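# Load two socket boards into tray, cap with frame

## Task

Place the two short circuit boards that carry a black socket inside the flat black tray, then lay the clear frame over the tray so that it rests on the tray's rim; finally open the grippers and pull both arms away.

## Robot and tools

Robot: two six-joint arms, left_arm and right_arm, each ending in a two-finger parallel gripper with a wrist camera. Root links sit at left_arm (+0.040, +0.349, 0) m, quat_wxyz (+1.000, 0, 0, +0.017) and right_arm (-0.036, -0.231, 0) m, quat_wxyz (+1.000, 0, 0, -0.023). Joint ranges in rad, base to gripper: waist -2.618 to 3.054, shoulder 0.000 to 3.142, elbow 0.000 to 3.142, wrist pitch -1.571 to 1.571, wrist yaw -1.571 to 1.571, wrist roll -2.094 to 2.094. An elbow cannot quite straighten fully.

Frames: results report poses in one shared scene frame with its origin on the table surface midway between the arms, +z up, +x pointing out across the table, and left_arm on the +y side. The arm names do not refer to sides of any picture. Each gripper has its own axes: fingers extend along its +z and close along its y. end_effector_position is the spot between the finger pads, roughly 1 cm short of the fingertips; at long reach the printed value may be inaccurate.

The 14-number row (used by execute_actions and move): plain numbers in [-1, 1], always all 14 even when one arm is idle. Order: left_arm dx, dy, dz, rx, ry, rz, opening, then right_arm the same seven. dx to rz are an offset, not a pose, expressed in that gripper's own axes and measured from the gripper pose printed in the latest result showing it (before any such result in the scene, and for second or later calls within one reply, from where the gripper actually is when the call starts). Scale: 1.0 equals 0.6 m or 180 degrees. rx, ry, rz form a single rotation vector. opening is absolute: +1 is fully open (0.094 m), -1 is closed.

execute_actions: argument actions is a list holding one item or nothing; optional pictures boolean (pictures come by default). Empty list: only returns the current state. An action is {"rows": [...], "steps": n} with up to 15 rows and n at most 15 (15 if omitted); each control step lasts 1/30 s and uses one row, the final row repeating to fill. All rows refer to the same reference pose, so they are not cumulative. A wait is {"steps": n} with n up to 300, counted from the previous result, so your thinking time eats into it. A refused call moves nothing.

move: target is one 14-number row as above; speed in m/s from 0.002 to 0.5 (default 0.25), rotation capped at twice that value in rad/s. Each gripper follows a straight line toward its target, both finishing together, over 0.5 to 10 s; a longer path is cut off at 10 s. Rotation takes the shorter direction. Paths ignore obstacles and the other arm. Grippers trail the path, may wander and may exceed speed, most when the arm is nearly outstretched. Openings are applied at the start. The result adds a move: line giving the ending (done, off_target, moving, held, fault; if only one arm is named, the other finished fine), the limits that acted (paced: the sent pose was clipped; held: a check blocked some steps, after which the arm can surge), and each gripper's remaining distance. No step-by-step readings.

wait: seconds from 0 to 10; sends nothing new. zoom_image: camera cam_left_wrist or cam_right_wrist, region [x0, y0, x1, y1] in pixels of that camera's 504x504 image, top-left is (0, 0), at most 504 by 504. read_manual: optional section, only "licences"; no motion. finished_scene: pass the current scene number; it is final and reports whether the job succeeded, so call it only once everything is settled. Replying with no tool call ends the run.

Controller behaviour: each step the commanded pose is clipped to within 70 mm and 16 degrees of the measured pose, then solved by damped inverse kinematics, favouring position over orientation. A far target may need several actions; after an action an arm only continues to its last clipped pose, so read the result and send the remainder. Arms usually settle a centimetre or more low. Repeated zero offsets let an arm droop, because zeros mean return to the reference pose. To keep an arm still, put the correction back to its desired pose in a reply's first call, zeros afterward, and aim higher if it still sags. The simulation keeps running while you think.

Result lines: the state line `left_arm: …` | `right_arm: …` with position in metres and quat_wxyz; "Hand target" per arm (the pose being driven toward); "pose unreachable" when a clearance check altered or blocked an arm's command; HELD on steps where a row was not fully sent; grip_measured on the opening scale (the last entry of Joint positions is the real gap in metres, each gripper off by up to about 1 mm); joint torques, which include offsets, friction and noise; FAULT lines; MOTOR HOT from 75 °C, a 10 s stop at 90 °C, and at 100 °C the arm goes limp and falls (OVER-TEMPERATURE FAULT). Avoid holding loads longer than needed.

Gripping: command an opening below grip_measured; roughly 0.03 below holds firmly, less holds gently. Pads manage about 50 to 62 N, less on parts thinner than about 2 mm, with a brief spike at first contact.

Avoid: anything leaving the table, arms touching or pushing each other, dropping or slipping parts, slams and hard shoves. Faster contact hits harder and targets set beyond contact press harder; a blocked arm keeps pushing until given a new command. Held parts may be briefly tugged and loose ones nudged by outside disturbances. The wrist camera mounts add bulk near the gripper that the URDF omits.

Each tool is called after ">>>" by a JSON object that holds its "name" and its "arguments", one argument or row to a line.

## Session

>>> {"name": "execute_actions", "arguments": {
  "actions": []
}}

Scene clock: 0.00 s of 6000.00 s.
left_arm: end_effector_position=(+0.3438, +0.5668, +0.2660) grip_measured=+1.000 end_effector_quat_wxyz=(+0.184, +0.192, +0.668, +0.695) | right_arm: end_effector_position=(+0.1625, +0.0710, +0.1698) grip_measured=+1.000 end_effector_quat_wxyz=(+0.338, -0.511, +0.688, -0.388)
Joint positions: left_arm=[ 0.256  1.195  0.515  0.726 -0.741  1.623  0.094] | right_arm=[ 1.479  1.883  1.457 -1.29   1.075  0.243  0.094]
Joint velocities: left_arm=[-0.002 -0.002 -0.002  0.007 -0.066 -0.007  0.   ] | right_arm=[-0.007  0.002  0.017 -0.007  0.007  0.022  0.   ]
Joint torques (N m, as the arm reports them, + toward a larger angle): no reading
Hand target (left_arm): +0.343, +0.567, +0.278; +0.199, +0.177, +0.661, +0.701
Hand target (right_arm): +0.164, +0.072, +0.175; +0.348, -0.505, +0.689, -0.387

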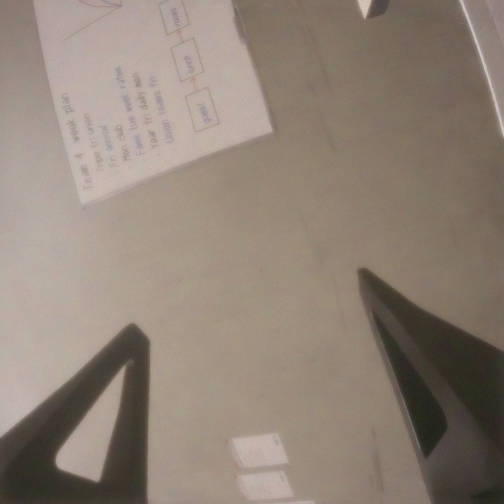

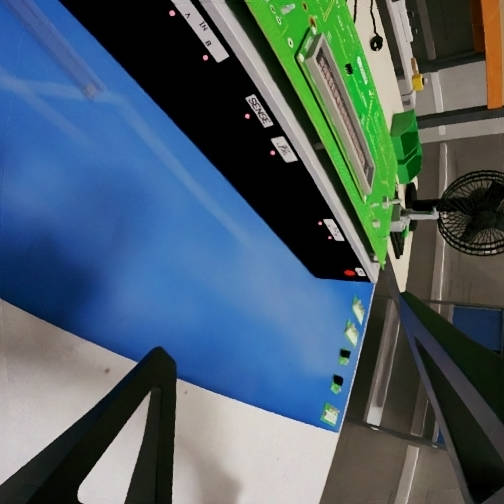

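>>> {"name": "move", "arguments": {
  "target": [-0.076,0.033,-0.42,0.499,0.132,-0.138,1,0.405,-0.271,0.056,-0.277,0.241,0.364,1]
}}

Scene clock: 11.90 s of 6000.00 s.
left_arm: end_effector_position=(+0.2545, +0.3273, +0.2688) grip_measured=+1.000 end_effector_quat_wxyz=(+0.170, +0.020, +0.985, -0.004) | right_arm: end_effector_position=(+0.2107, -0.1993, +0.2751) grip_measured=+1.000 end_effector_quat_wxyz=(+0.172, -0.000, +0.985, +0.011)
Joint positions: left_arm=[-0.167  1.191  1.535 -1.575 -0.03  -0.086  0.094] | right_arm=[ 0.187  1.31   1.636 -1.551  0.026  0.137  0.094]
Joint velocities: left_arm=[ 0.007 -0.007 -0.007  0.022 -0.007 -0.022  0.   ] | right_arm=[-0.027  0.002 -0.007  0.051 -0.081 -0.095  0.   ]
Joint torques (N m, as the arm reports them, + toward a larger angle): left_arm=[ 1.13 -3.76  6.72  0.93  0.2  -0.11] | right_arm=[-0.44 -4.64  6.6   0.81  0.03 -0.04]
Hand target (left_arm): +0.252, +0.327, +0.275; +0.182, +0.009, +0.983, -0.013
Hand target (right_arm): +0.206, -0.201, +0.284; +0.183, +0.000, +0.983, +0.014
Off the commanded pose (left_arm): 0.008 m, 20 deg; orientation clipped at the last step of the last action.
Off the commanded pose (right_arm): 0.009 m, 20 deg; orientation clipped at the last step of the last action.
joint sent to its limit (left arm) — the command would take joint 4 (wrist pitch) past its lower limit, so that joint was sent only as far as its limit.
joint sent to its limit (right arm) — the command would take joint 4 (wrist pitch) past its lower limit, so that joint was sent only as far as its limit.
After step 90, 4.83 s passed at rest.
move: off_target (left_arm, right_arm); limits=paced

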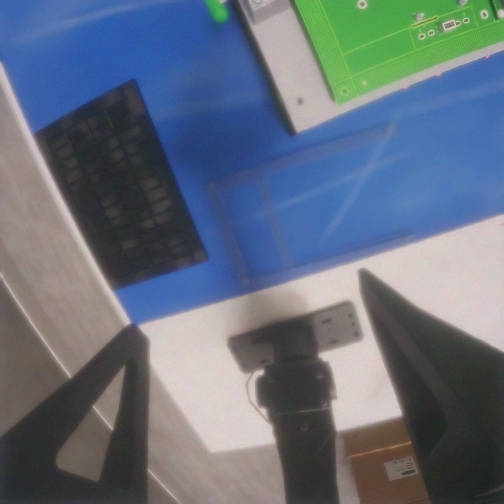

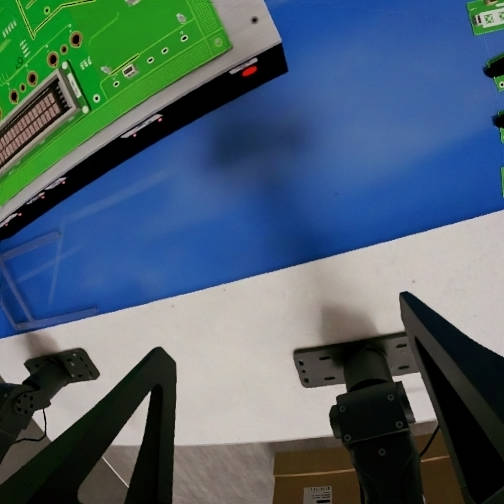

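>>> {"name": "move", "arguments": {
  "target": [-0.033,0.3,0.153,0,0.11,0,1,-0.033,-0.42,0.153,0,0.11,0,1]
}}

Scene clock: 19.07 s of 6000.00 s.
left_arm: end_effector_position=(+0.3092, +0.4999, +0.1766) grip_measured=+1.000 end_effector_quat_wxyz=(-0.019, +0.019, +1.000, -0.011) | right_arm: end_effector_position=(+0.2597, -0.4496, +0.1806) grip_measured=+1.000 end_effector_quat_wxyz=(+0.015, +0.001, +1.000, -0.007)
Joint positions: left_arm=[ 0.473  1.767  1.716 -1.563  0.001  0.545  0.094] | right_arm=[-0.597  1.945  1.963 -1.558 -0.007 -0.64   0.094]
Joint velocities: left_arm=[ 0.007  0.007  0.002 -0.081  0.007  0.095  0.   ] | right_arm=[ 0.002 -0.007  0.002  0.037  0.007 -0.037  0.   ]
Joint torques (N m, as the arm reports them, + toward a larger angle): left_arm=[ 0.45 -8.74  8.89  0.15  0.05  0.13] | right_arm=[-0.01 -8.81  6.87  0.31  0.05 -0.01]
Hand target (left_arm): +0.311, +0.504, +0.187; -0.005, +0.022, +1.000, -0.001
Hand target (right_arm): +0.260, -0.451, +0.186; +0.019, -0.003, +1.000, -0.012
Off the commanded pose (left_arm): 0.013 m, 2 deg.
Off the commanded pose (right_arm): 0.009 m, 3 deg.
joint sent to its limit (right arm) — the command would take joint 4 (wrist pitch) past its lower limit, so that joint was sent only as far as its limit.
After step 90, 2.53 s passed at rest.
move: off_target (left_arm, right_arm)

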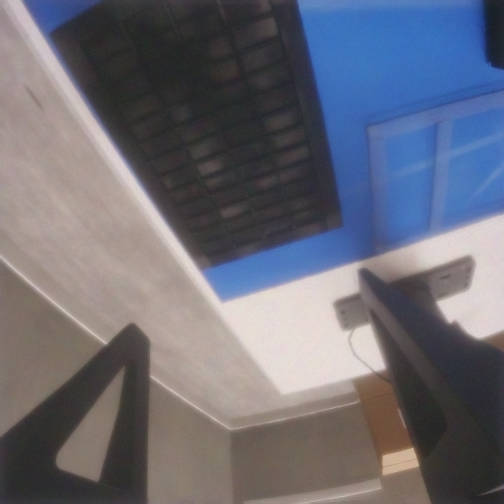

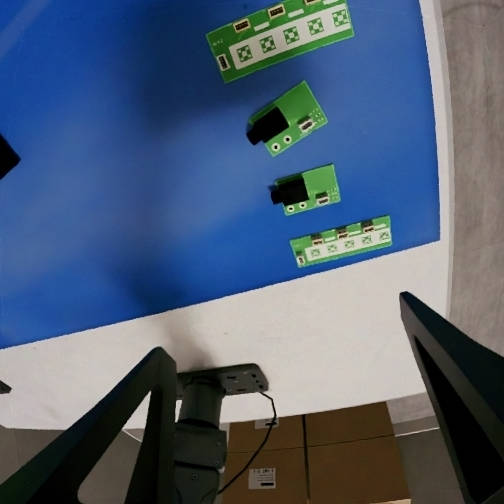

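>>> {"name": "move", "arguments": {
  "target": [0.03,-0.33,0.0,0,0,0,1,0.03,-0.04,0.18,0,0.01,0,1]
}}

Scene clock: 30.40 s of 6000.00 s.
left_arm: end_effector_position=(+0.2873, +0.3041, +0.1781) grip_measured=+1.000 end_effector_quat_wxyz=(-0.027, +0.022, +0.999, -0.008) | right_arm: end_effector_position=(+0.2451, -0.4708, +0.0764) grip_measured=+1.000 end_effector_quat_wxyz=(-0.002, +0.001, +1.000, -0.005)
Joint positions: left_arm=[-0.203  1.553  1.487 -1.555  0.025 -0.123  0.094] | right_arm=[-0.658  1.959  1.566 -1.176  0.01  -0.702  0.094]
Joint velocities: left_arm=[-0.002 -0.012 -0.007 -0.007 -0.037 -0.037  0.   ] | right_arm=[-0.002 -0.012  0.002 -0.007  0.007  0.051  0.   ]
Joint torques (N m, as the arm reports them, + toward a larger angle): left_arm=[-0.61 -7.51  6.07  0.22  0.06 -0.09] | right_arm=[-0.45 -8.38  4.83  0.51  0.05 -0.02]
Hand target (left_arm): +0.285, +0.303, +0.183; -0.016, +0.019, +1.000, -0.010
Hand target (right_arm): +0.245, -0.474, +0.072; -0.002, +0.001, +1.000, -0.007
Off the commanded pose (left_arm): 0.005 m, 1 deg.
Off the commanded pose (right_arm): 0.006 m, 0 deg.
After step 90, 6.83 s passed at rest.
move: done

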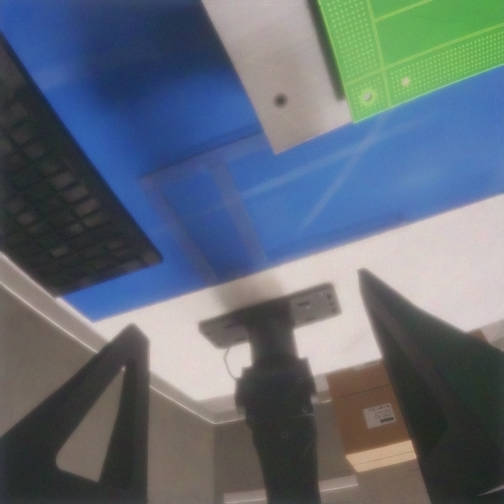

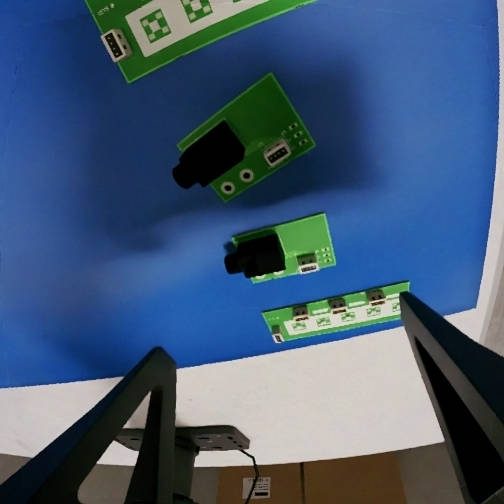

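>>> {"name": "move", "arguments": {
  "target": [0.12,0,0.0,0,-0.06,0,1,0,0.02,0.04,0,0,0.38,0.2]
}}

Scene clock: 36.70 s of 6000.00 s.
left_arm: end_effector_position=(+0.2133, +0.3080, +0.1804) grip_measured=+1.000 end_effector_quat_wxyz=(+0.051, +0.021, +0.998, -0.011) | right_arm: end_effector_position=(+0.2424, -0.4604, +0.0518) grip_measured=+0.202 end_effector_quat_wxyz=(-0.006, +0.563, +0.827, -0.004)
Joint positions: left_arm=[-0.275  1.139  1.176 -1.504  0.    -0.199  0.094] | right_arm=[-0.642  1.959  1.467 -1.091  0.009  0.508  0.056]
Joint velocities: left_arm=[-0.012 -0.012 -0.012  0.066 -0.066  0.066  0.   ] | right_arm=[ 0.002  0.007 -0.012 -0.066 -0.037 -0.037 -0.001]
Joint torques (N m, as the arm reports them, + toward a larger angle): left_arm=[-1.08 -3.92  5.55  0.73 -0.06 -0.1 ] | right_arm=[ 0.67 -9.43  4.41  0.45  0.03  0.08]
Hand target (left_arm): +0.215, +0.307, +0.182; +0.067, +0.020, +0.997, -0.011
Hand target (right_arm): +0.245, -0.459, +0.052; +0.001, +0.563, +0.827, -0.005
Off the commanded pose (left_arm): 0.003 m, 2 deg.
Off the commanded pose (right_arm): 0.003 m, 1 deg.
After step 90, 0.33 s passed at rest.
move: done

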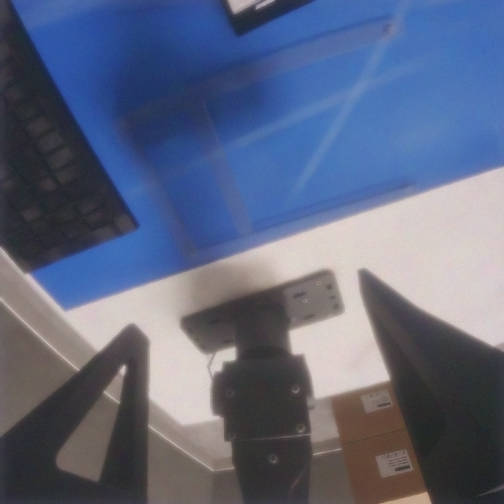

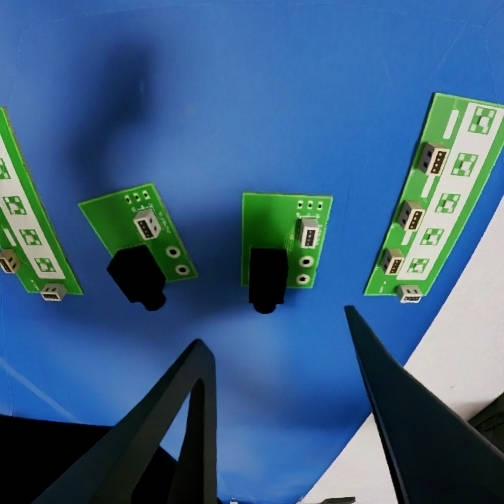

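>>> {"name": "move", "arguments": {
  "target": [0,0,0,0,0,0,1,0,0,0.025,0,0,0.095,-0.2]
}}

Scene clock: 41.30 s of 6000.00 s.
left_arm: end_effector_position=(+0.2133, +0.3080, +0.1804) grip_measured=+1.000 end_effector_quat_wxyz=(+0.051, +0.020, +0.998, -0.011) | right_arm: end_effector_position=(+0.2432, -0.4608, +0.0445) grip_measured=-0.198 end_effector_quat_wxyz=(-0.000, +0.676, +0.737, -0.004)
Joint positions: left_arm=[-0.275  1.139  1.176 -1.504  0.    -0.2    0.094] | right_arm=[-0.642  1.959  1.437 -1.05   0.007  0.798  0.038]
Joint velocities: left_arm=[-0.002 -0.012 -0.002  0.051  0.081  0.022  0.   ] | right_arm=[-0.022 -0.017 -0.007 -0.007 -0.081 -0.095 -0.   ]
Joint torques (N m, as the arm reports them, + toward a larger angle): left_arm=[ 0.19 -2.41  6.4   0.55  0.03 -0.02] | right_arm=[ 0.03 -7.76  4.37  0.44  0.05  0.06]
Hand target (left_arm): +0.213, +0.308, +0.180; +0.051, +0.021, +0.998, -0.012
Hand target (right_arm): +0.242, -0.460, +0.037; -0.006, +0.679, +0.734, -0.005
Off the commanded pose (left_arm): 0.000 m, 0 deg.
Off the commanded pose (right_arm): 0.008 m, 1 deg.
After step 90, 0.43 s passed at rest.
move: done

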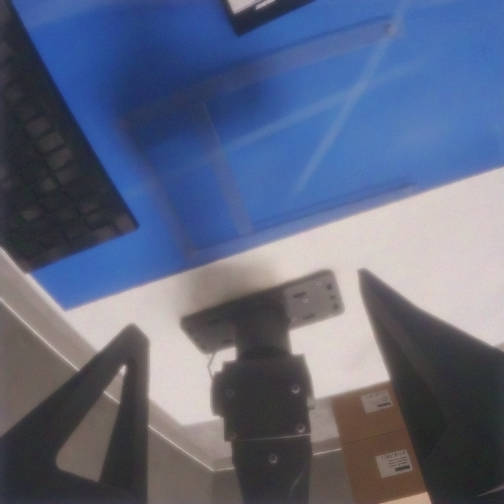

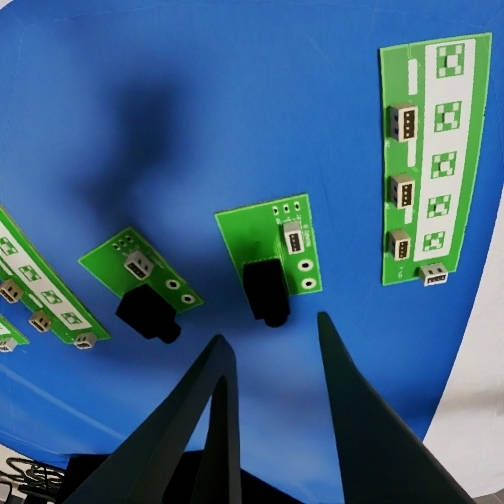

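>>> {"name": "move", "arguments": {
  "target": [0,0,0,0,0,0,1,0,0,0.04,0,0,0,-0.3],
  "speed": 0.05
}}

Scene clock: 46.10 s of 6000.00 s.
left_arm: end_effector_position=(+0.2133, +0.3080, +0.1804) grip_measured=+1.000 end_effector_quat_wxyz=(+0.051, +0.020, +0.998, -0.011) | right_arm: end_effector_position=(+0.2432, -0.4606, +0.0256) grip_measured=-0.298 end_effector_quat_wxyz=(+0.001, +0.677, +0.736, -0.003)
Joint positions: left_arm=[-0.275  1.139  1.176 -1.504  0.    -0.2    0.094] | right_arm=[-0.642  1.978  1.386 -0.977  0.007  0.801  0.033]
Joint velocities: left_arm=[-0.007  0.002  0.007 -0.007 -0.066  0.037  0.   ] | right_arm=[0.012 0.007 0.007 0.007 0.051 0.007 0.   ]
Joint torques (N m, as the arm reports them, + toward a larger angle): left_arm=[-0.04 -2.38  6.26  0.53  0.07 -0.01] | right_arm=[ 0.03 -8.21  4.5   0.48  0.02  0.  ]
Hand target (left_arm): +0.213, +0.308, +0.180; +0.051, +0.020, +0.998, -0.011
Hand target (right_arm): +0.243, -0.461, +0.020; -0.000, +0.676, +0.737, -0.004
Off the commanded pose (left_arm): 0.000 m, 0 deg.
Off the commanded pose (right_arm): 0.005 m, 0 deg.
After step 90, 0.87 s passed at rest.
move: done

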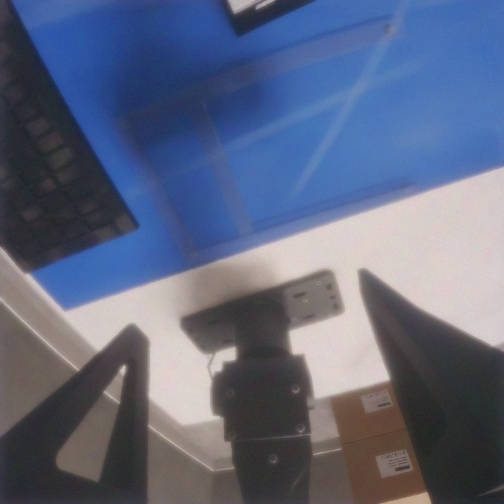

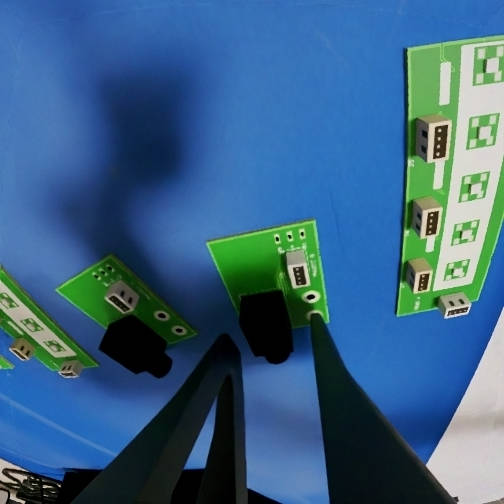

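>>> {"name": "move", "arguments": {
  "target": [0,0,0,0,0,0,1,0.006,0.004,0.02,0,0,0,-0.35],
  "speed": 0.03
}}

>>> {"name": "move", "arguments": {
  "target": [0,0,0,0,0,0,1,0,0,0,0,0,0,-0.7]
}}

Scene clock: 49.80 s of 6000.00 s.
left_arm: end_effector_position=(+0.2133, +0.3080, +0.1804) grip_measured=+1.000 end_effector_quat_wxyz=(+0.051, +0.020, +0.998, -0.011) | right_arm: end_effector_position=(+0.2445, -0.4594, +0.0206) grip_measured=-0.348 end_effector_quat_wxyz=(+0.005, +0.678, +0.735, -0.002)
Joint positions: left_arm=[-0.275  1.139  1.176 -1.504  0.    -0.2    0.094] | right_arm=[-0.638  1.978  1.365 -0.947  0.006  0.806  0.031]
Joint velocities: left_arm=[ 0.007  0.027 -0.012 -0.095 -0.007 -0.022  0.   ] | right_arm=[ 0.002 -0.002  0.002  0.11  -0.007  0.007 -0.001]
Joint torques (N m, as the arm reports them, + toward a larger angle): left_arm=[ 0.02 -2.31  6.27  0.52  0.02  0.04] | right_arm=[ 0.58 -7.83  4.32  0.46  0.03  0.08]
Hand target (left_arm): +0.213, +0.308, +0.180; +0.051, +0.020, +0.998, -0.011
Hand target (right_arm): +0.245, -0.457, +0.014; +0.001, +0.677, +0.736, -0.003
Off the commanded pose (left_arm): 0.000 m, 0 deg.
Off the commanded pose (right_arm): 0.008 m, 0 deg.
move: done

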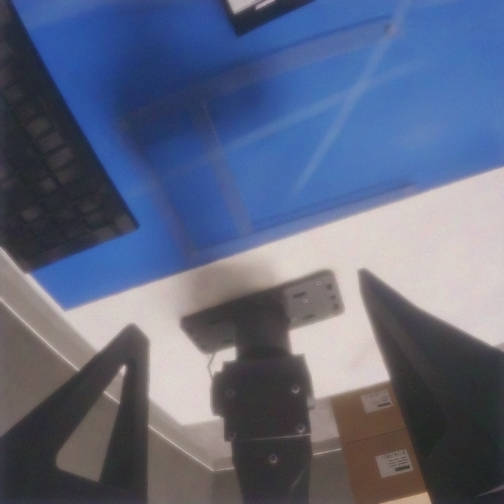

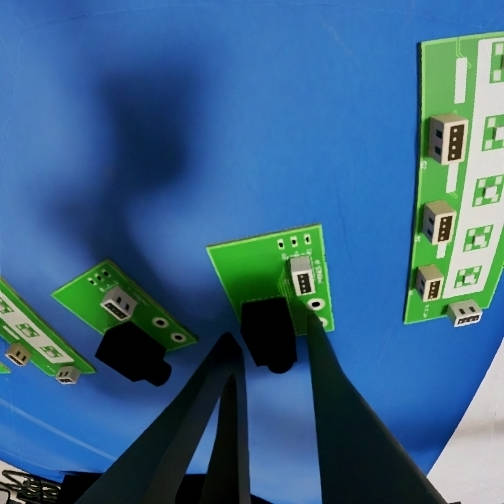

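Scene clock: 50.30 s of 6000.00 s.
left_arm: end_effector_position=(+0.2133, +0.3080, +0.1804) grip_measured=+1.000 end_effector_quat_wxyz=(+0.051, +0.020, +0.998, -0.011) | right_arm: end_effector_position=(+0.2446, -0.4593, +0.0206) grip_measured=-0.681 end_effector_quat_wxyz=(+0.005, +0.678, +0.735, -0.002)
Joint positions: left_arm=[-0.275  1.139  1.176 -1.504  0.    -0.2    0.094] | right_arm=[-0.638  1.978  1.365 -0.947  0.005  0.806  0.015]
Joint velocities: left_arm=[ 0.002 -0.012  0.002 -0.066 -0.037 -0.007  0.   ] | right_arm=[-0.002 -0.012 -0.007 -0.022 -0.022 -0.095 -0.   ]
Joint torques (N m, as the arm reports them, + toward a larger angle): left_arm=[-0.18 -2.29  6.08  0.48  0.    0.  ] | right_arm=[ 0.03 -8.76  5.11  0.34  0.03  0.02]
Hand target (left_arm): +0.213, +0.308, +0.180; +0.051, +0.020, +0.998, -0.011
Hand target (right_arm): +0.244, -0.459, +0.021; +0.005, +0.678, +0.735, -0.002
Off the commanded pose (left_arm): 0.000 m, 0 deg.
Off the commanded pose (right_arm): 0.000 m, 0 deg.
move: done

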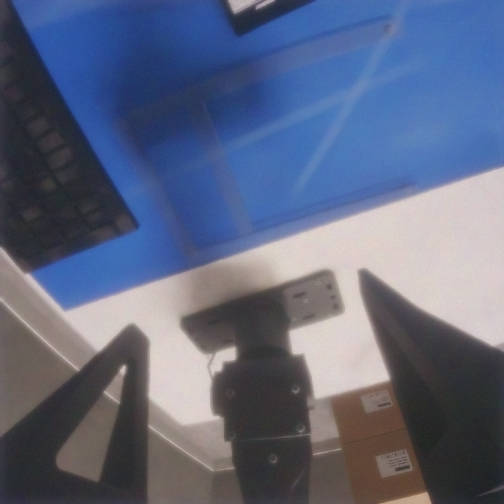

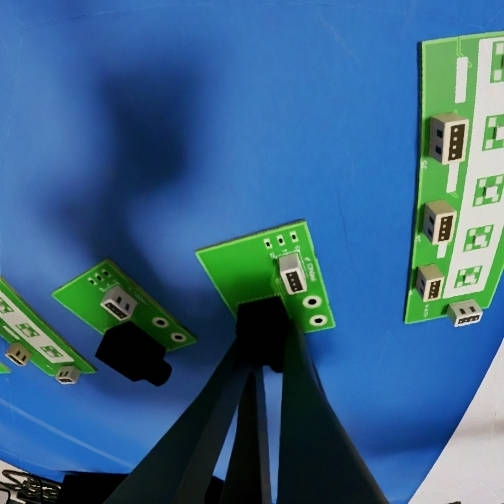

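>>> {"name": "move", "arguments": {
  "target": [-0.05,0.3,0.05,0,0.03,0,1,0,-0.05,-0.1,0,0,-0.96,-0.72],
  "speed": 0.4
}}

>>> {"name": "move", "arguments": {
  "target": [0,0,0,0,0,0,1,-0.8,0,0,0,0,0,-0.72]
}}

Scene clock: 58.53 s of 6000.00 s.
left_arm: end_effector_position=(+0.2456, +0.4781, +0.1415) grip_measured=+1.000 end_effector_quat_wxyz=(-0.016, +0.020, +0.999, -0.022) | right_arm: end_effector_position=(+0.2127, -0.4629, +0.0703) grip_measured=-0.681 end_effector_quat_wxyz=(-0.038, -0.634, +0.773, -0.005)
Joint positions: left_arm=[ 0.535  1.508  1.297 -1.412  0.019  0.611  0.094] | right_arm=[-0.667  1.857  1.403 -1.12   0.077 -2.086  0.015]
Joint velocities: left_arm=[ 0.002  0.002  0.007 -0.022 -0.037 -0.007  0.   ] | right_arm=[-0.002  0.002 -0.007 -0.095  0.007 -0.007  0.   ]
Joint torques (N m, as the arm reports them, + toward a larger angle): left_arm=[ 0.85 -5.48  8.84  0.36  0.05  0.15] | right_arm=[ 0.58 -9.21  6.76  0.1   0.03 -0.02]
Hand target (left_arm): +0.253, +0.486, +0.148; +0.000, +0.021, +1.000, -0.011
Hand target (right_arm): +0.214, -0.462, +0.081; -0.038, -0.639, +0.768, -0.011
Off the commanded pose (left_arm): 0.014 m, 3 deg.
Off the commanded pose (right_arm): 0.010 m, 10 deg.
joint sent to its limit (right arm) — the command would take joint 6 (wrist roll) past its lower limit, so that joint was sent only as far as its limit.
After step 90, 0.93 s passed at rest.
move: off_target (left_arm, right_arm)

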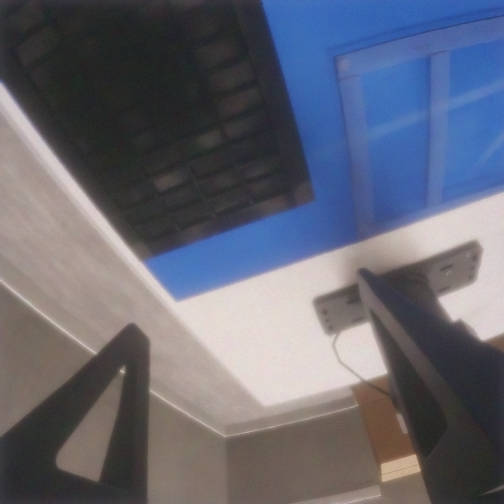

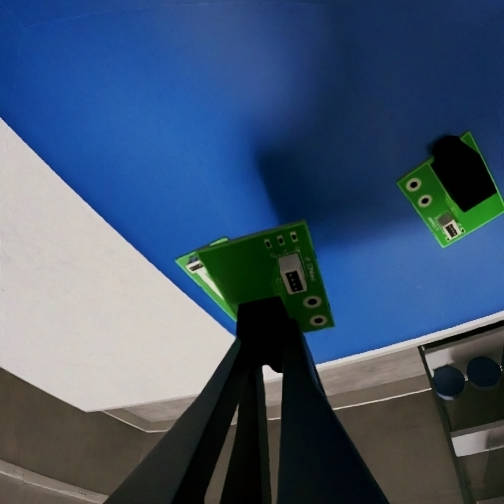

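Scene clock: 61.00 s of 6000.00 s.
left_arm: end_effector_position=(+0.2456, +0.4781, +0.1415) grip_measured=+1.000 end_effector_quat_wxyz=(-0.016, +0.020, +0.999, -0.022) | right_arm: end_effector_position=(+0.2624, -0.0014, +0.0465) grip_measured=-0.681 end_effector_quat_wxyz=(+0.108, +0.669, -0.735, -0.025)
Joint positions: left_arm=[ 0.535  1.508  1.297 -1.412  0.019  0.611  0.094] | right_arm=[ 0.685  2.231  1.838 -1.398 -0.028 -0.842  0.015]
Joint velocities: left_arm=[ 0.017 -0.007 -0.007 -0.081 -0.095  0.022  0.   ] | right_arm=[ 0.002 -0.002  0.012  0.037  0.022 -0.022 -0.   ]
Joint torques (N m, as the arm reports them, + toward a larger angle): left_arm=[-0.03 -5.6   6.12  0.25  0.03  0.01] | right_arm=[ -1.7  -10.15   8.27   0.99   0.27   0.74]
Hand target (left_arm): +0.246, +0.478, +0.141; -0.016, +0.020, +0.999, -0.022
Hand target (right_arm): +0.304, +0.012, +0.050; -0.030, -0.634, +0.773, +0.003
Off the commanded pose (left_arm): 0.000 m, 0 deg.
Off the commanded pose (right_arm): 0.045 m, 11 deg.
move: off_target (right_arm)

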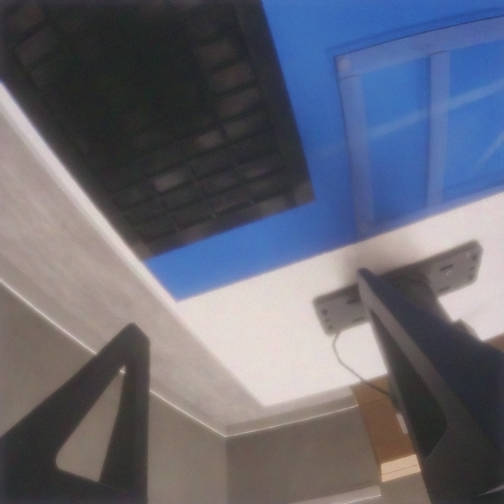

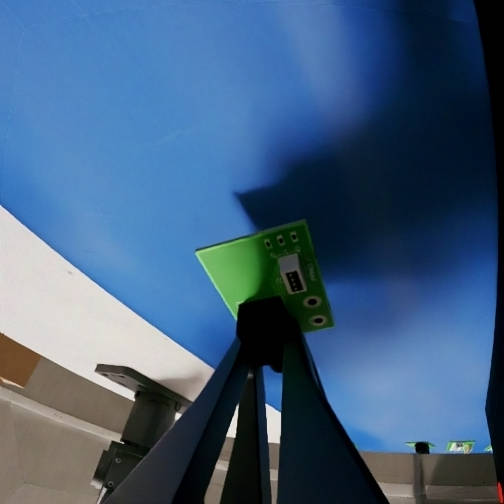

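>>> {"name": "move", "arguments": {
  "target": [0,0,0,0,0,0,1,-0.027,0.085,0.012,0.06,-0.037,-0.03,-0.72],
  "speed": 0.1
}}

Scene clock: 67.23 s of 6000.00 s.
left_arm: end_effector_position=(+0.2456, +0.4781, +0.1415) grip_measured=+1.000 end_effector_quat_wxyz=(-0.016, +0.020, +0.999, -0.022) | right_arm: end_effector_position=(+0.2118, +0.0172, +0.0443) grip_measured=-0.681 end_effector_quat_wxyz=(+0.014, +0.707, -0.707, -0.002)
Joint positions: left_arm=[ 0.535  1.508  1.297 -1.412  0.019  0.611  0.094] | right_arm=[ 0.826  1.944  1.415 -1.07  -0.004 -0.791  0.015]
Joint velocities: left_arm=[-0.012 -0.002 -0.017  0.037 -0.037  0.037  0.   ] | right_arm=[ 0.012  0.002 -0.007  0.022  0.022  0.022 -0.   ]
Joint torques (N m, as the arm reports them, + toward a larger angle): left_arm=[-0.01 -5.52  6.39  0.22  0.    0.  ] | right_arm=[  0.45 -10.     4.3    0.42   0.04   0.09]
Hand target (left_arm): +0.246, +0.478, +0.141; -0.016, +0.020, +0.999, -0.022
Hand target (right_arm): +0.213, +0.020, +0.049; -0.000, +0.707, -0.707, -0.001
Off the commanded pose (left_arm): 0.000 m, 0 deg.
Off the commanded pose (right_arm): 0.003 m, 2 deg.
After step 90, 1.50 s passed at rest.
move: done

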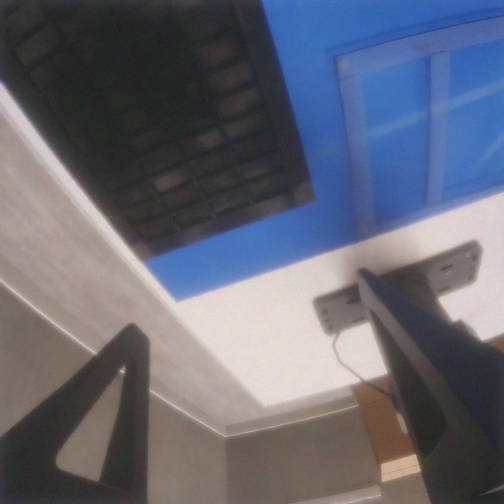

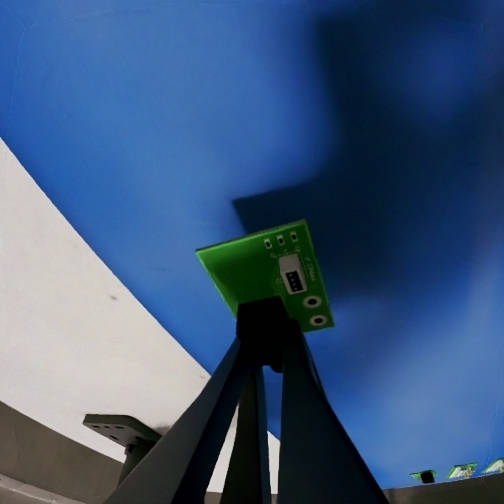

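>>> {"name": "move", "arguments": {
  "target": [0,0,0,0,0,0,1,0,0,0.047,0.007,-0.005,0,-0.72],
  "speed": 0.04
}}

Scene clock: 73.83 s of 6000.00 s.
left_arm: end_effector_position=(+0.2456, +0.4781, +0.1415) grip_measured=+1.000 end_effector_quat_wxyz=(-0.016, +0.020, +0.999, -0.022) | right_arm: end_effector_position=(+0.2112, +0.0160, +0.0214) grip_measured=-0.681 end_effector_quat_wxyz=(+0.000, +0.707, -0.707, -0.001)
Joint positions: left_arm=[ 0.535  1.508  1.297 -1.412  0.019  0.611  0.094] | right_arm=[ 0.826  1.944  1.319 -0.947 -0.002 -0.791  0.015]
Joint velocities: left_arm=[ 0.022  0.002 -0.002 -0.066  0.007  0.007  0.   ] | right_arm=[-0.017  0.012 -0.002 -0.022 -0.066 -0.037  0.   ]
Joint torques (N m, as the arm reports them, + toward a larger angle): left_arm=[-0.03 -5.29  6.19  0.26  0.03  0.04] | right_arm=[ 0.26 -7.84  4.33  0.48  0.04  0.04]
Hand target (left_arm): +0.246, +0.478, +0.141; -0.016, +0.020, +0.999, -0.022
Hand target (right_arm): +0.211, +0.017, +0.016; +0.001, +0.707, -0.707, +0.000
Off the commanded pose (left_arm): 0.000 m, 0 deg.
Off the commanded pose (right_arm): 0.005 m, 0 deg.
After step 90, 2.43 s passed at rest.
move: done

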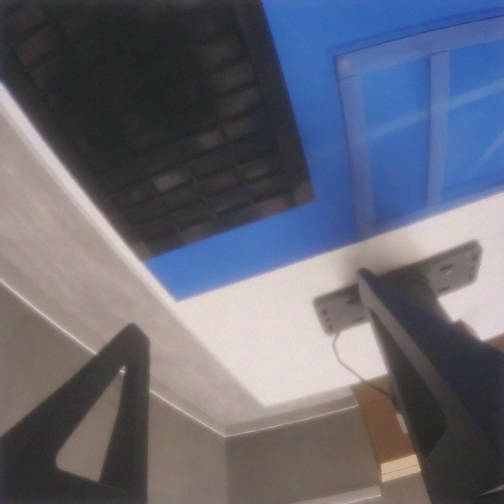

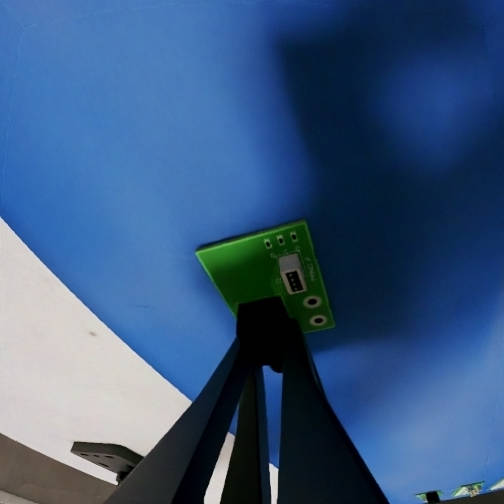

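>>> {"name": "move", "arguments": {
  "target": [0,0,0,0,0,0,1,0,0,0,0,0,0,-0.3]
}}

>>> {"name": "move", "arguments": {
  "target": [0.05,0,-0.04,0,0,0.3,-0.3,0,0,-0.1,0,0,0,-0.3]
}}

>>> {"name": "move", "arguments": {
  "target": [-0.31,-0.23,0,0,0,0.19,-0.3,0.63,0,0,0,0,0,-0.3]
}}

Scene clock: 80.07 s of 6000.00 s.
left_arm: end_effector_position=(+0.2456, +0.4781, +0.1415) grip_measured=+1.000 end_effector_quat_wxyz=(-0.016, +0.020, +0.999, -0.022) | right_arm: end_effector_position=(+0.2115, +0.0163, +0.0214) grip_measured=-0.302 end_effector_quat_wxyz=(-0.000, +0.707, -0.707, -0.001)
Joint positions: left_arm=[ 0.535  1.508  1.297 -1.412  0.019  0.611  0.094] | right_arm=[ 0.826  1.944  1.319 -0.945 -0.002 -0.791  0.033]
Joint velocities: left_arm=[-0.002 -0.012 -0.012 -0.007 -0.007  0.007  0.   ] | right_arm=[ 0.002 -0.012  0.017 -0.095 -0.022  0.066  0.001]
Joint torques (N m, as the arm reports them, + toward a larger angle): left_arm=[-0.16 -5.32  6.29  0.16  0.03  0.04] | right_arm=[ 0.04 -8.44  5.07  0.33  0.03  0.02]
Hand target (left_arm): +0.246, +0.478, +0.141; -0.016, +0.020, +0.999, -0.022
Hand target (right_arm): +0.211, +0.016, +0.021; +0.000, +0.707, -0.707, -0.001
Off the commanded pose (left_arm): 0.000 m, 0 deg.
Off the commanded pose (right_arm): 0.000 m, 0 deg.
After step 90, 2.53 s passed at rest.
move: done

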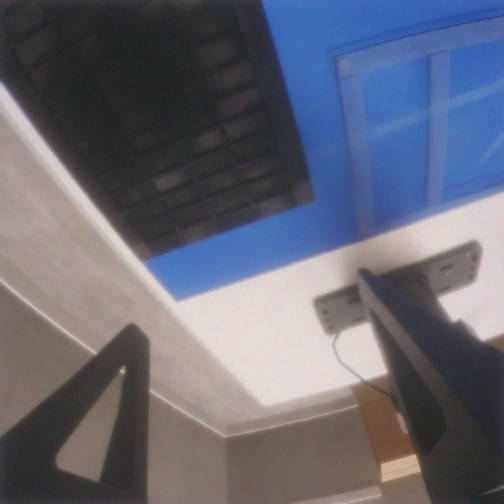

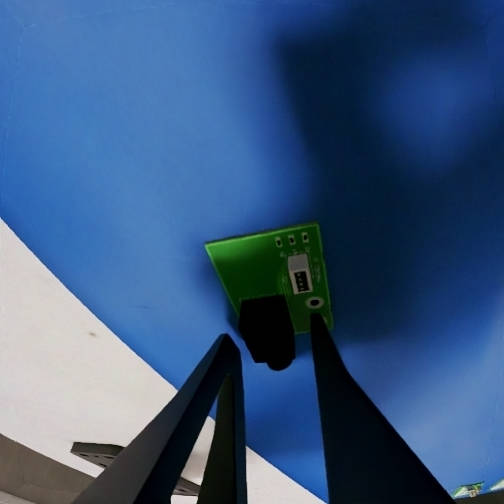

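Scene clock: 82.53 s of 6000.00 s.
left_arm: end_effector_position=(+0.2169, +0.4785, +0.1549) grip_measured=-0.298 end_effector_quat_wxyz=(-0.013, +0.470, +0.882, -0.040) | right_arm: end_effector_position=(+0.2095, +0.0143, +0.0698) grip_measured=-0.302 end_effector_quat_wxyz=(+0.012, +0.707, -0.707, -0.001)
Joint positions: left_arm=[ 0.602  1.451  1.297 -1.5    0.012  1.616  0.033] | right_arm=[ 0.826  1.904  1.464 -1.155 -0.002 -0.791  0.033]
Joint velocities: left_arm=[ 0.012  0.007 -0.007 -0.007 -0.007  0.066  0.   ] | right_arm=[ 0.017 -0.022 -0.012 -0.11  -0.022 -0.007 -0.   ]
Joint torques (N m, as the arm reports them, + toward a larger angle): left_arm=[ 0.8  -6.61  8.72 -0.07  0.1   0.12] | right_arm=[-0.05 -9.73  6.8   0.16  0.03  0.02]
Hand target (left_arm): +0.216, +0.480, +0.166; -0.005, +0.472, +0.881, -0.028
Hand target (right_arm): +0.212, +0.016, +0.081; -0.000, +0.707, -0.707, -0.001
Off the commanded pose (left_arm): 0.012 m, 2 deg.
Off the commanded pose (right_arm): 0.012 m, 1 deg.
move: off_target (left_arm, right_arm)

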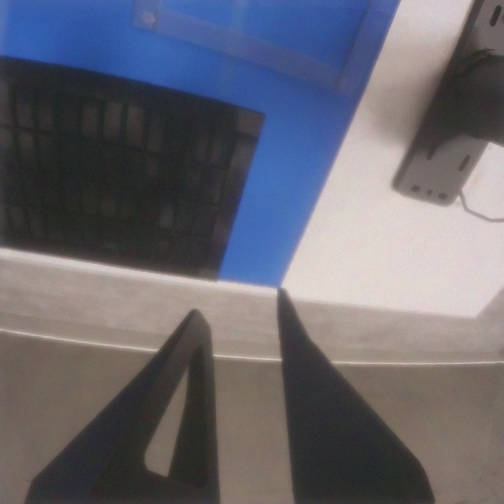

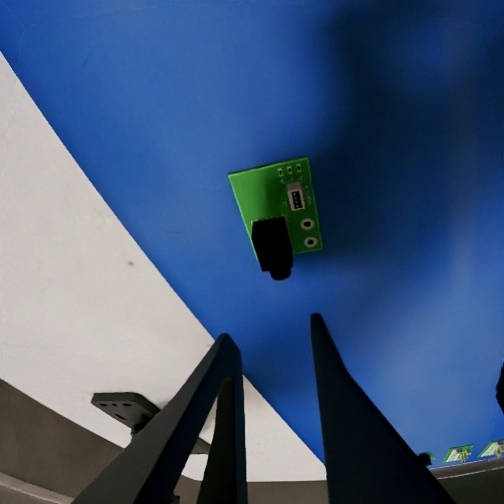

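Scene clock: 84.73 s of 6000.00 s.
left_arm: end_effector_position=(+0.2034, +0.2552, +0.1641) grip_measured=-0.298 end_effector_quat_wxyz=(-0.015, +0.709, +0.705, -0.036) | right_arm: end_effector_position=(+0.2051, -0.3688, +0.0765) grip_measured=-0.302 end_effector_quat_wxyz=(+0.028, +0.705, -0.709, +0.004)
Joint positions: left_arm=[-0.508  1.309  1.221 -1.534  0.059  1.104  0.033] | right_arm=[-0.442  1.626  1.155 -1.109  0.055 -2.052  0.033]
Joint velocities: left_arm=[ 0.007 -0.002  0.002  0.037 -0.066 -0.095  0.001] | right_arm=[-0.017  0.007 -0.007 -0.022 -0.051 -0.037 -0.001]
Joint torques (N m, as the arm reports them, + toward a larger angle): left_arm=[-0.86 -3.33  8.87  0.25  0.24 -0.14] | right_arm=[-0.17 -5.3   6.91  0.29 -0.06 -0.04]
Hand target (left_arm): +0.208, +0.247, +0.171; +0.002, +0.709, +0.705, -0.038
Hand target (right_arm): +0.210, -0.370, +0.078; +0.021, +0.707, -0.707, +0.005
Off the commanded pose (left_arm): 0.010 m, 2 deg.
Off the commanded pose (right_arm): 0.007 m, 2 deg.
move: done

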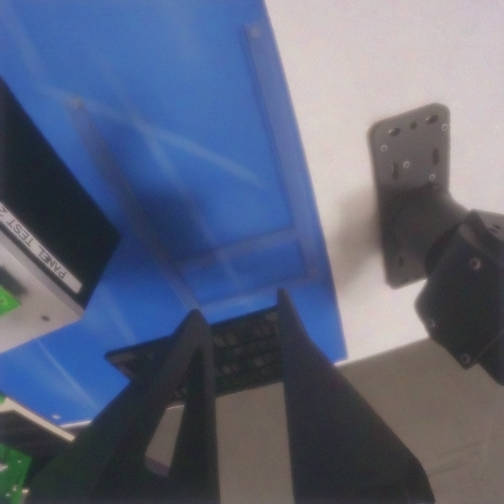

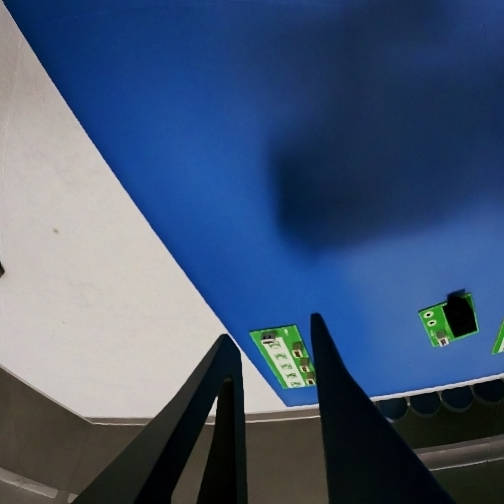

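>>> {"name": "move", "arguments": {
  "target": [-0.395,0.025,0.178,-0.023,0.01,0,-0.3,0.16,-0.158,0.02,0,0,0.86,-0.3],
  "speed": 0.4
}}

Scene clock: 92.13 s of 6000.00 s.
left_arm: end_effector_position=(+0.2072, +0.0247, +0.0568) grip_measured=-0.298 end_effector_quat_wxyz=(-0.019, +0.709, +0.705, +0.006) | right_arm: end_effector_position=(+0.2996, -0.4623, +0.0626) grip_measured=-0.302 end_effector_quat_wxyz=(+0.002, +0.531, +0.847, -0.028)
Joint positions: left_arm=[-1.133  1.996  1.54  -1.155  0.     0.479  0.033] | right_arm=[-0.536  2.114  1.739 -1.19   0.055  0.539  0.033]
Joint velocities: left_arm=[ 0.002 -0.002 -0.012  0.022  0.007  0.037 -0.001] | right_arm=[-0.017 -0.002  0.002 -0.066 -0.007  0.022  0.   ]
Joint torques (N m, as the arm reports them, + toward a larger angle): left_arm=[ -0.64 -10.02   8.8    0.34   0.    -0.02] | right_arm=[-0.51 -9.17  7.03  0.17  0.08  0.07]
Hand target (left_arm): +0.210, +0.013, +0.065; +0.002, +0.709, +0.705, +0.001
Hand target (right_arm): +0.298, -0.466, +0.063; -0.002, +0.538, +0.843, -0.029
Off the commanded pose (left_arm): 0.012 m, 2 deg.
Off the commanded pose (right_arm): 0.005 m, 1 deg.
After step 90, 0.33 s passed at rest.
move: off_target (left_arm)

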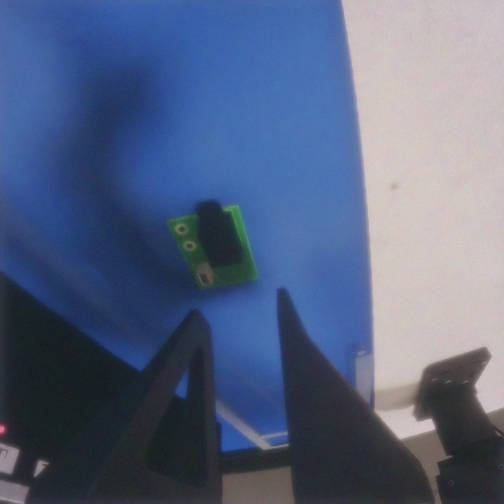

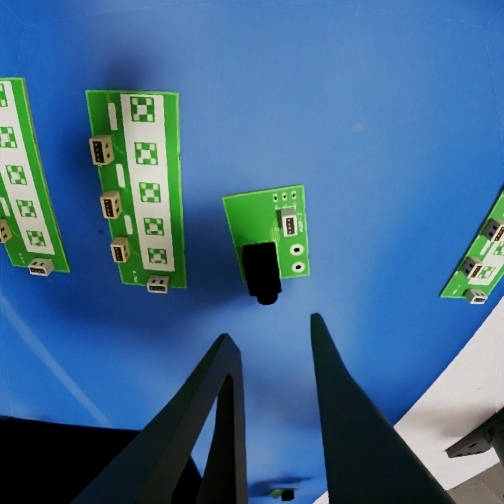

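>>> {"name": "move", "arguments": {
  "target": [-0.008,0.004,0.04,-0.006,-0.015,0,-0.3,0.01,0.005,0.05,-0.015,0.01,0.03,-0.3],
  "speed": 0.06
}}

Scene clock: 97.10 s of 6000.00 s.
left_arm: end_effector_position=(+0.2081, +0.0229, +0.0323) grip_measured=-0.298 end_effector_quat_wxyz=(-0.003, +0.709, +0.705, +0.001) | right_arm: end_effector_position=(+0.3003, -0.4544, +0.0384) grip_measured=-0.302 end_effector_quat_wxyz=(+0.004, +0.565, +0.825, +0.000)
Joint positions: left_arm=[-1.133  1.996  1.44  -1.02   0.     0.479  0.033] | right_arm=[-0.543  2.114  1.643 -1.091 -0.     0.611  0.033]
Joint velocities: left_arm=[-0.007  0.002  0.022  0.022 -0.022 -0.051  0.001] | right_arm=[ 0.002 -0.007 -0.007 -0.007 -0.051  0.007  0.   ]
Joint torques (N m, as the arm reports them, + toward a larger angle): left_arm=[ 0.05 -9.97  5.14  0.45  0.01  0.01] | right_arm=[-0.55 -9.3   4.54  0.48  0.02  0.08]
Hand target (left_arm): +0.209, +0.020, +0.033; +0.004, +0.709, +0.705, -0.004
Hand target (right_arm): +0.299, -0.457, +0.032; +0.003, +0.570, +0.821, +0.001
Off the commanded pose (left_arm): 0.002 m, 1 deg.
Off the commanded pose (right_arm): 0.007 m, 1 deg.
After step 90, 0.63 s passed at rest.
move: done

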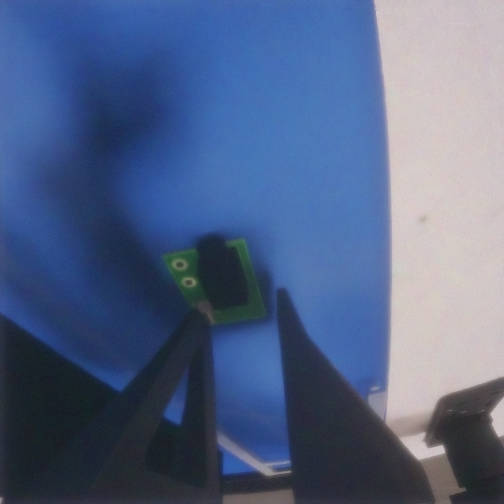

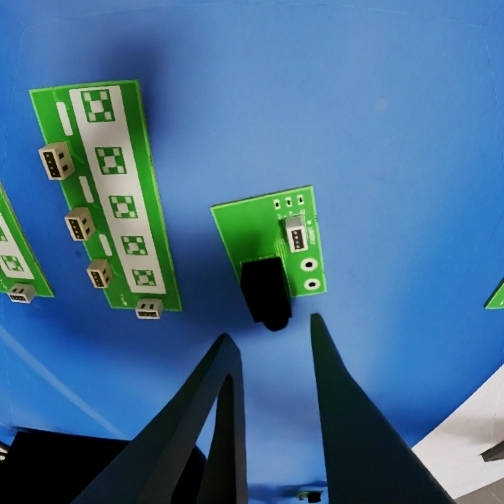

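>>> {"name": "move", "arguments": {
  "target": [-0.016,0.012,0.01,0,0,0,-0.3,-0.004,0,0.039,0,0,0,-0.3],
  "speed": 0.04
}}

Scene clock: 116.03 s of 6000.00 s.
left_arm: end_effector_position=(+0.2089, +0.0217, +0.0185) grip_measured=-0.298 end_effector_quat_wxyz=(-0.019, +0.709, +0.705, +0.006) | right_arm: end_effector_position=(+0.3017, -0.4552, +0.0205) grip_measured=-0.302 end_effector_quat_wxyz=(+0.005, +0.565, +0.825, +0.000)
Joint positions: left_arm=[-1.133  2.049  1.46  -1.021 -0.     0.479  0.033] | right_arm=[-0.543  2.138  1.606 -1.03  -0.001  0.613  0.033]
Joint velocities: left_arm=[-0.002  0.007 -0.007 -0.066 -0.007 -0.051 -0.001] | right_arm=[-0.007 -0.002 -0.027 -0.022 -0.037  0.007 -0.001]
Joint torques (N m, as the arm reports them, + toward a larger angle): left_arm=[  0.58 -10.44   8.43   0.27   0.07   0.08] | right_arm=[-0.18 -9.54  4.57  0.47  0.03 -0.01]
Hand target (left_arm): +0.215, +0.014, +0.026; -0.003, +0.709, +0.705, +0.001
Hand target (right_arm): +0.301, -0.456, +0.015; +0.004, +0.565, +0.825, +0.000
Off the commanded pose (left_arm): 0.013 m, 2 deg.
Off the commanded pose (right_arm): 0.006 m, 0 deg.
After step 90, 14.97 s passed at rest.
move: off_target (left_arm)

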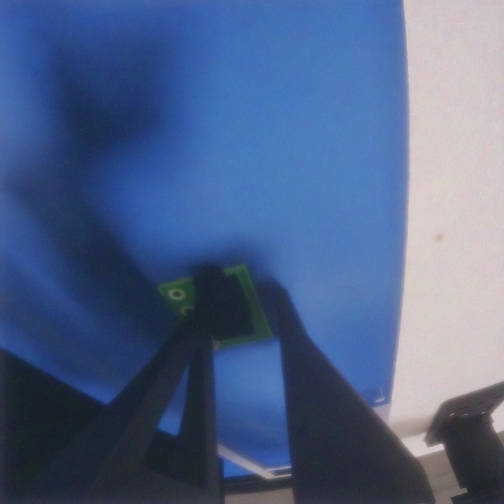

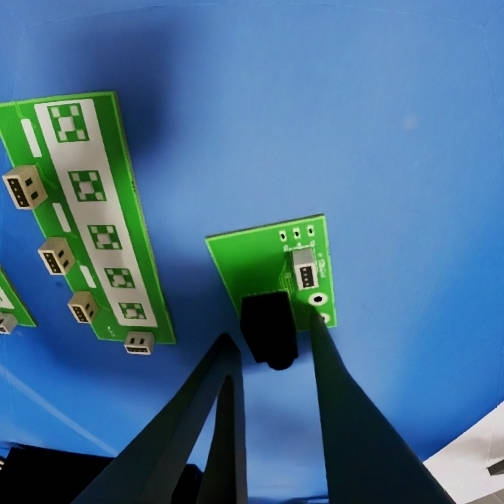

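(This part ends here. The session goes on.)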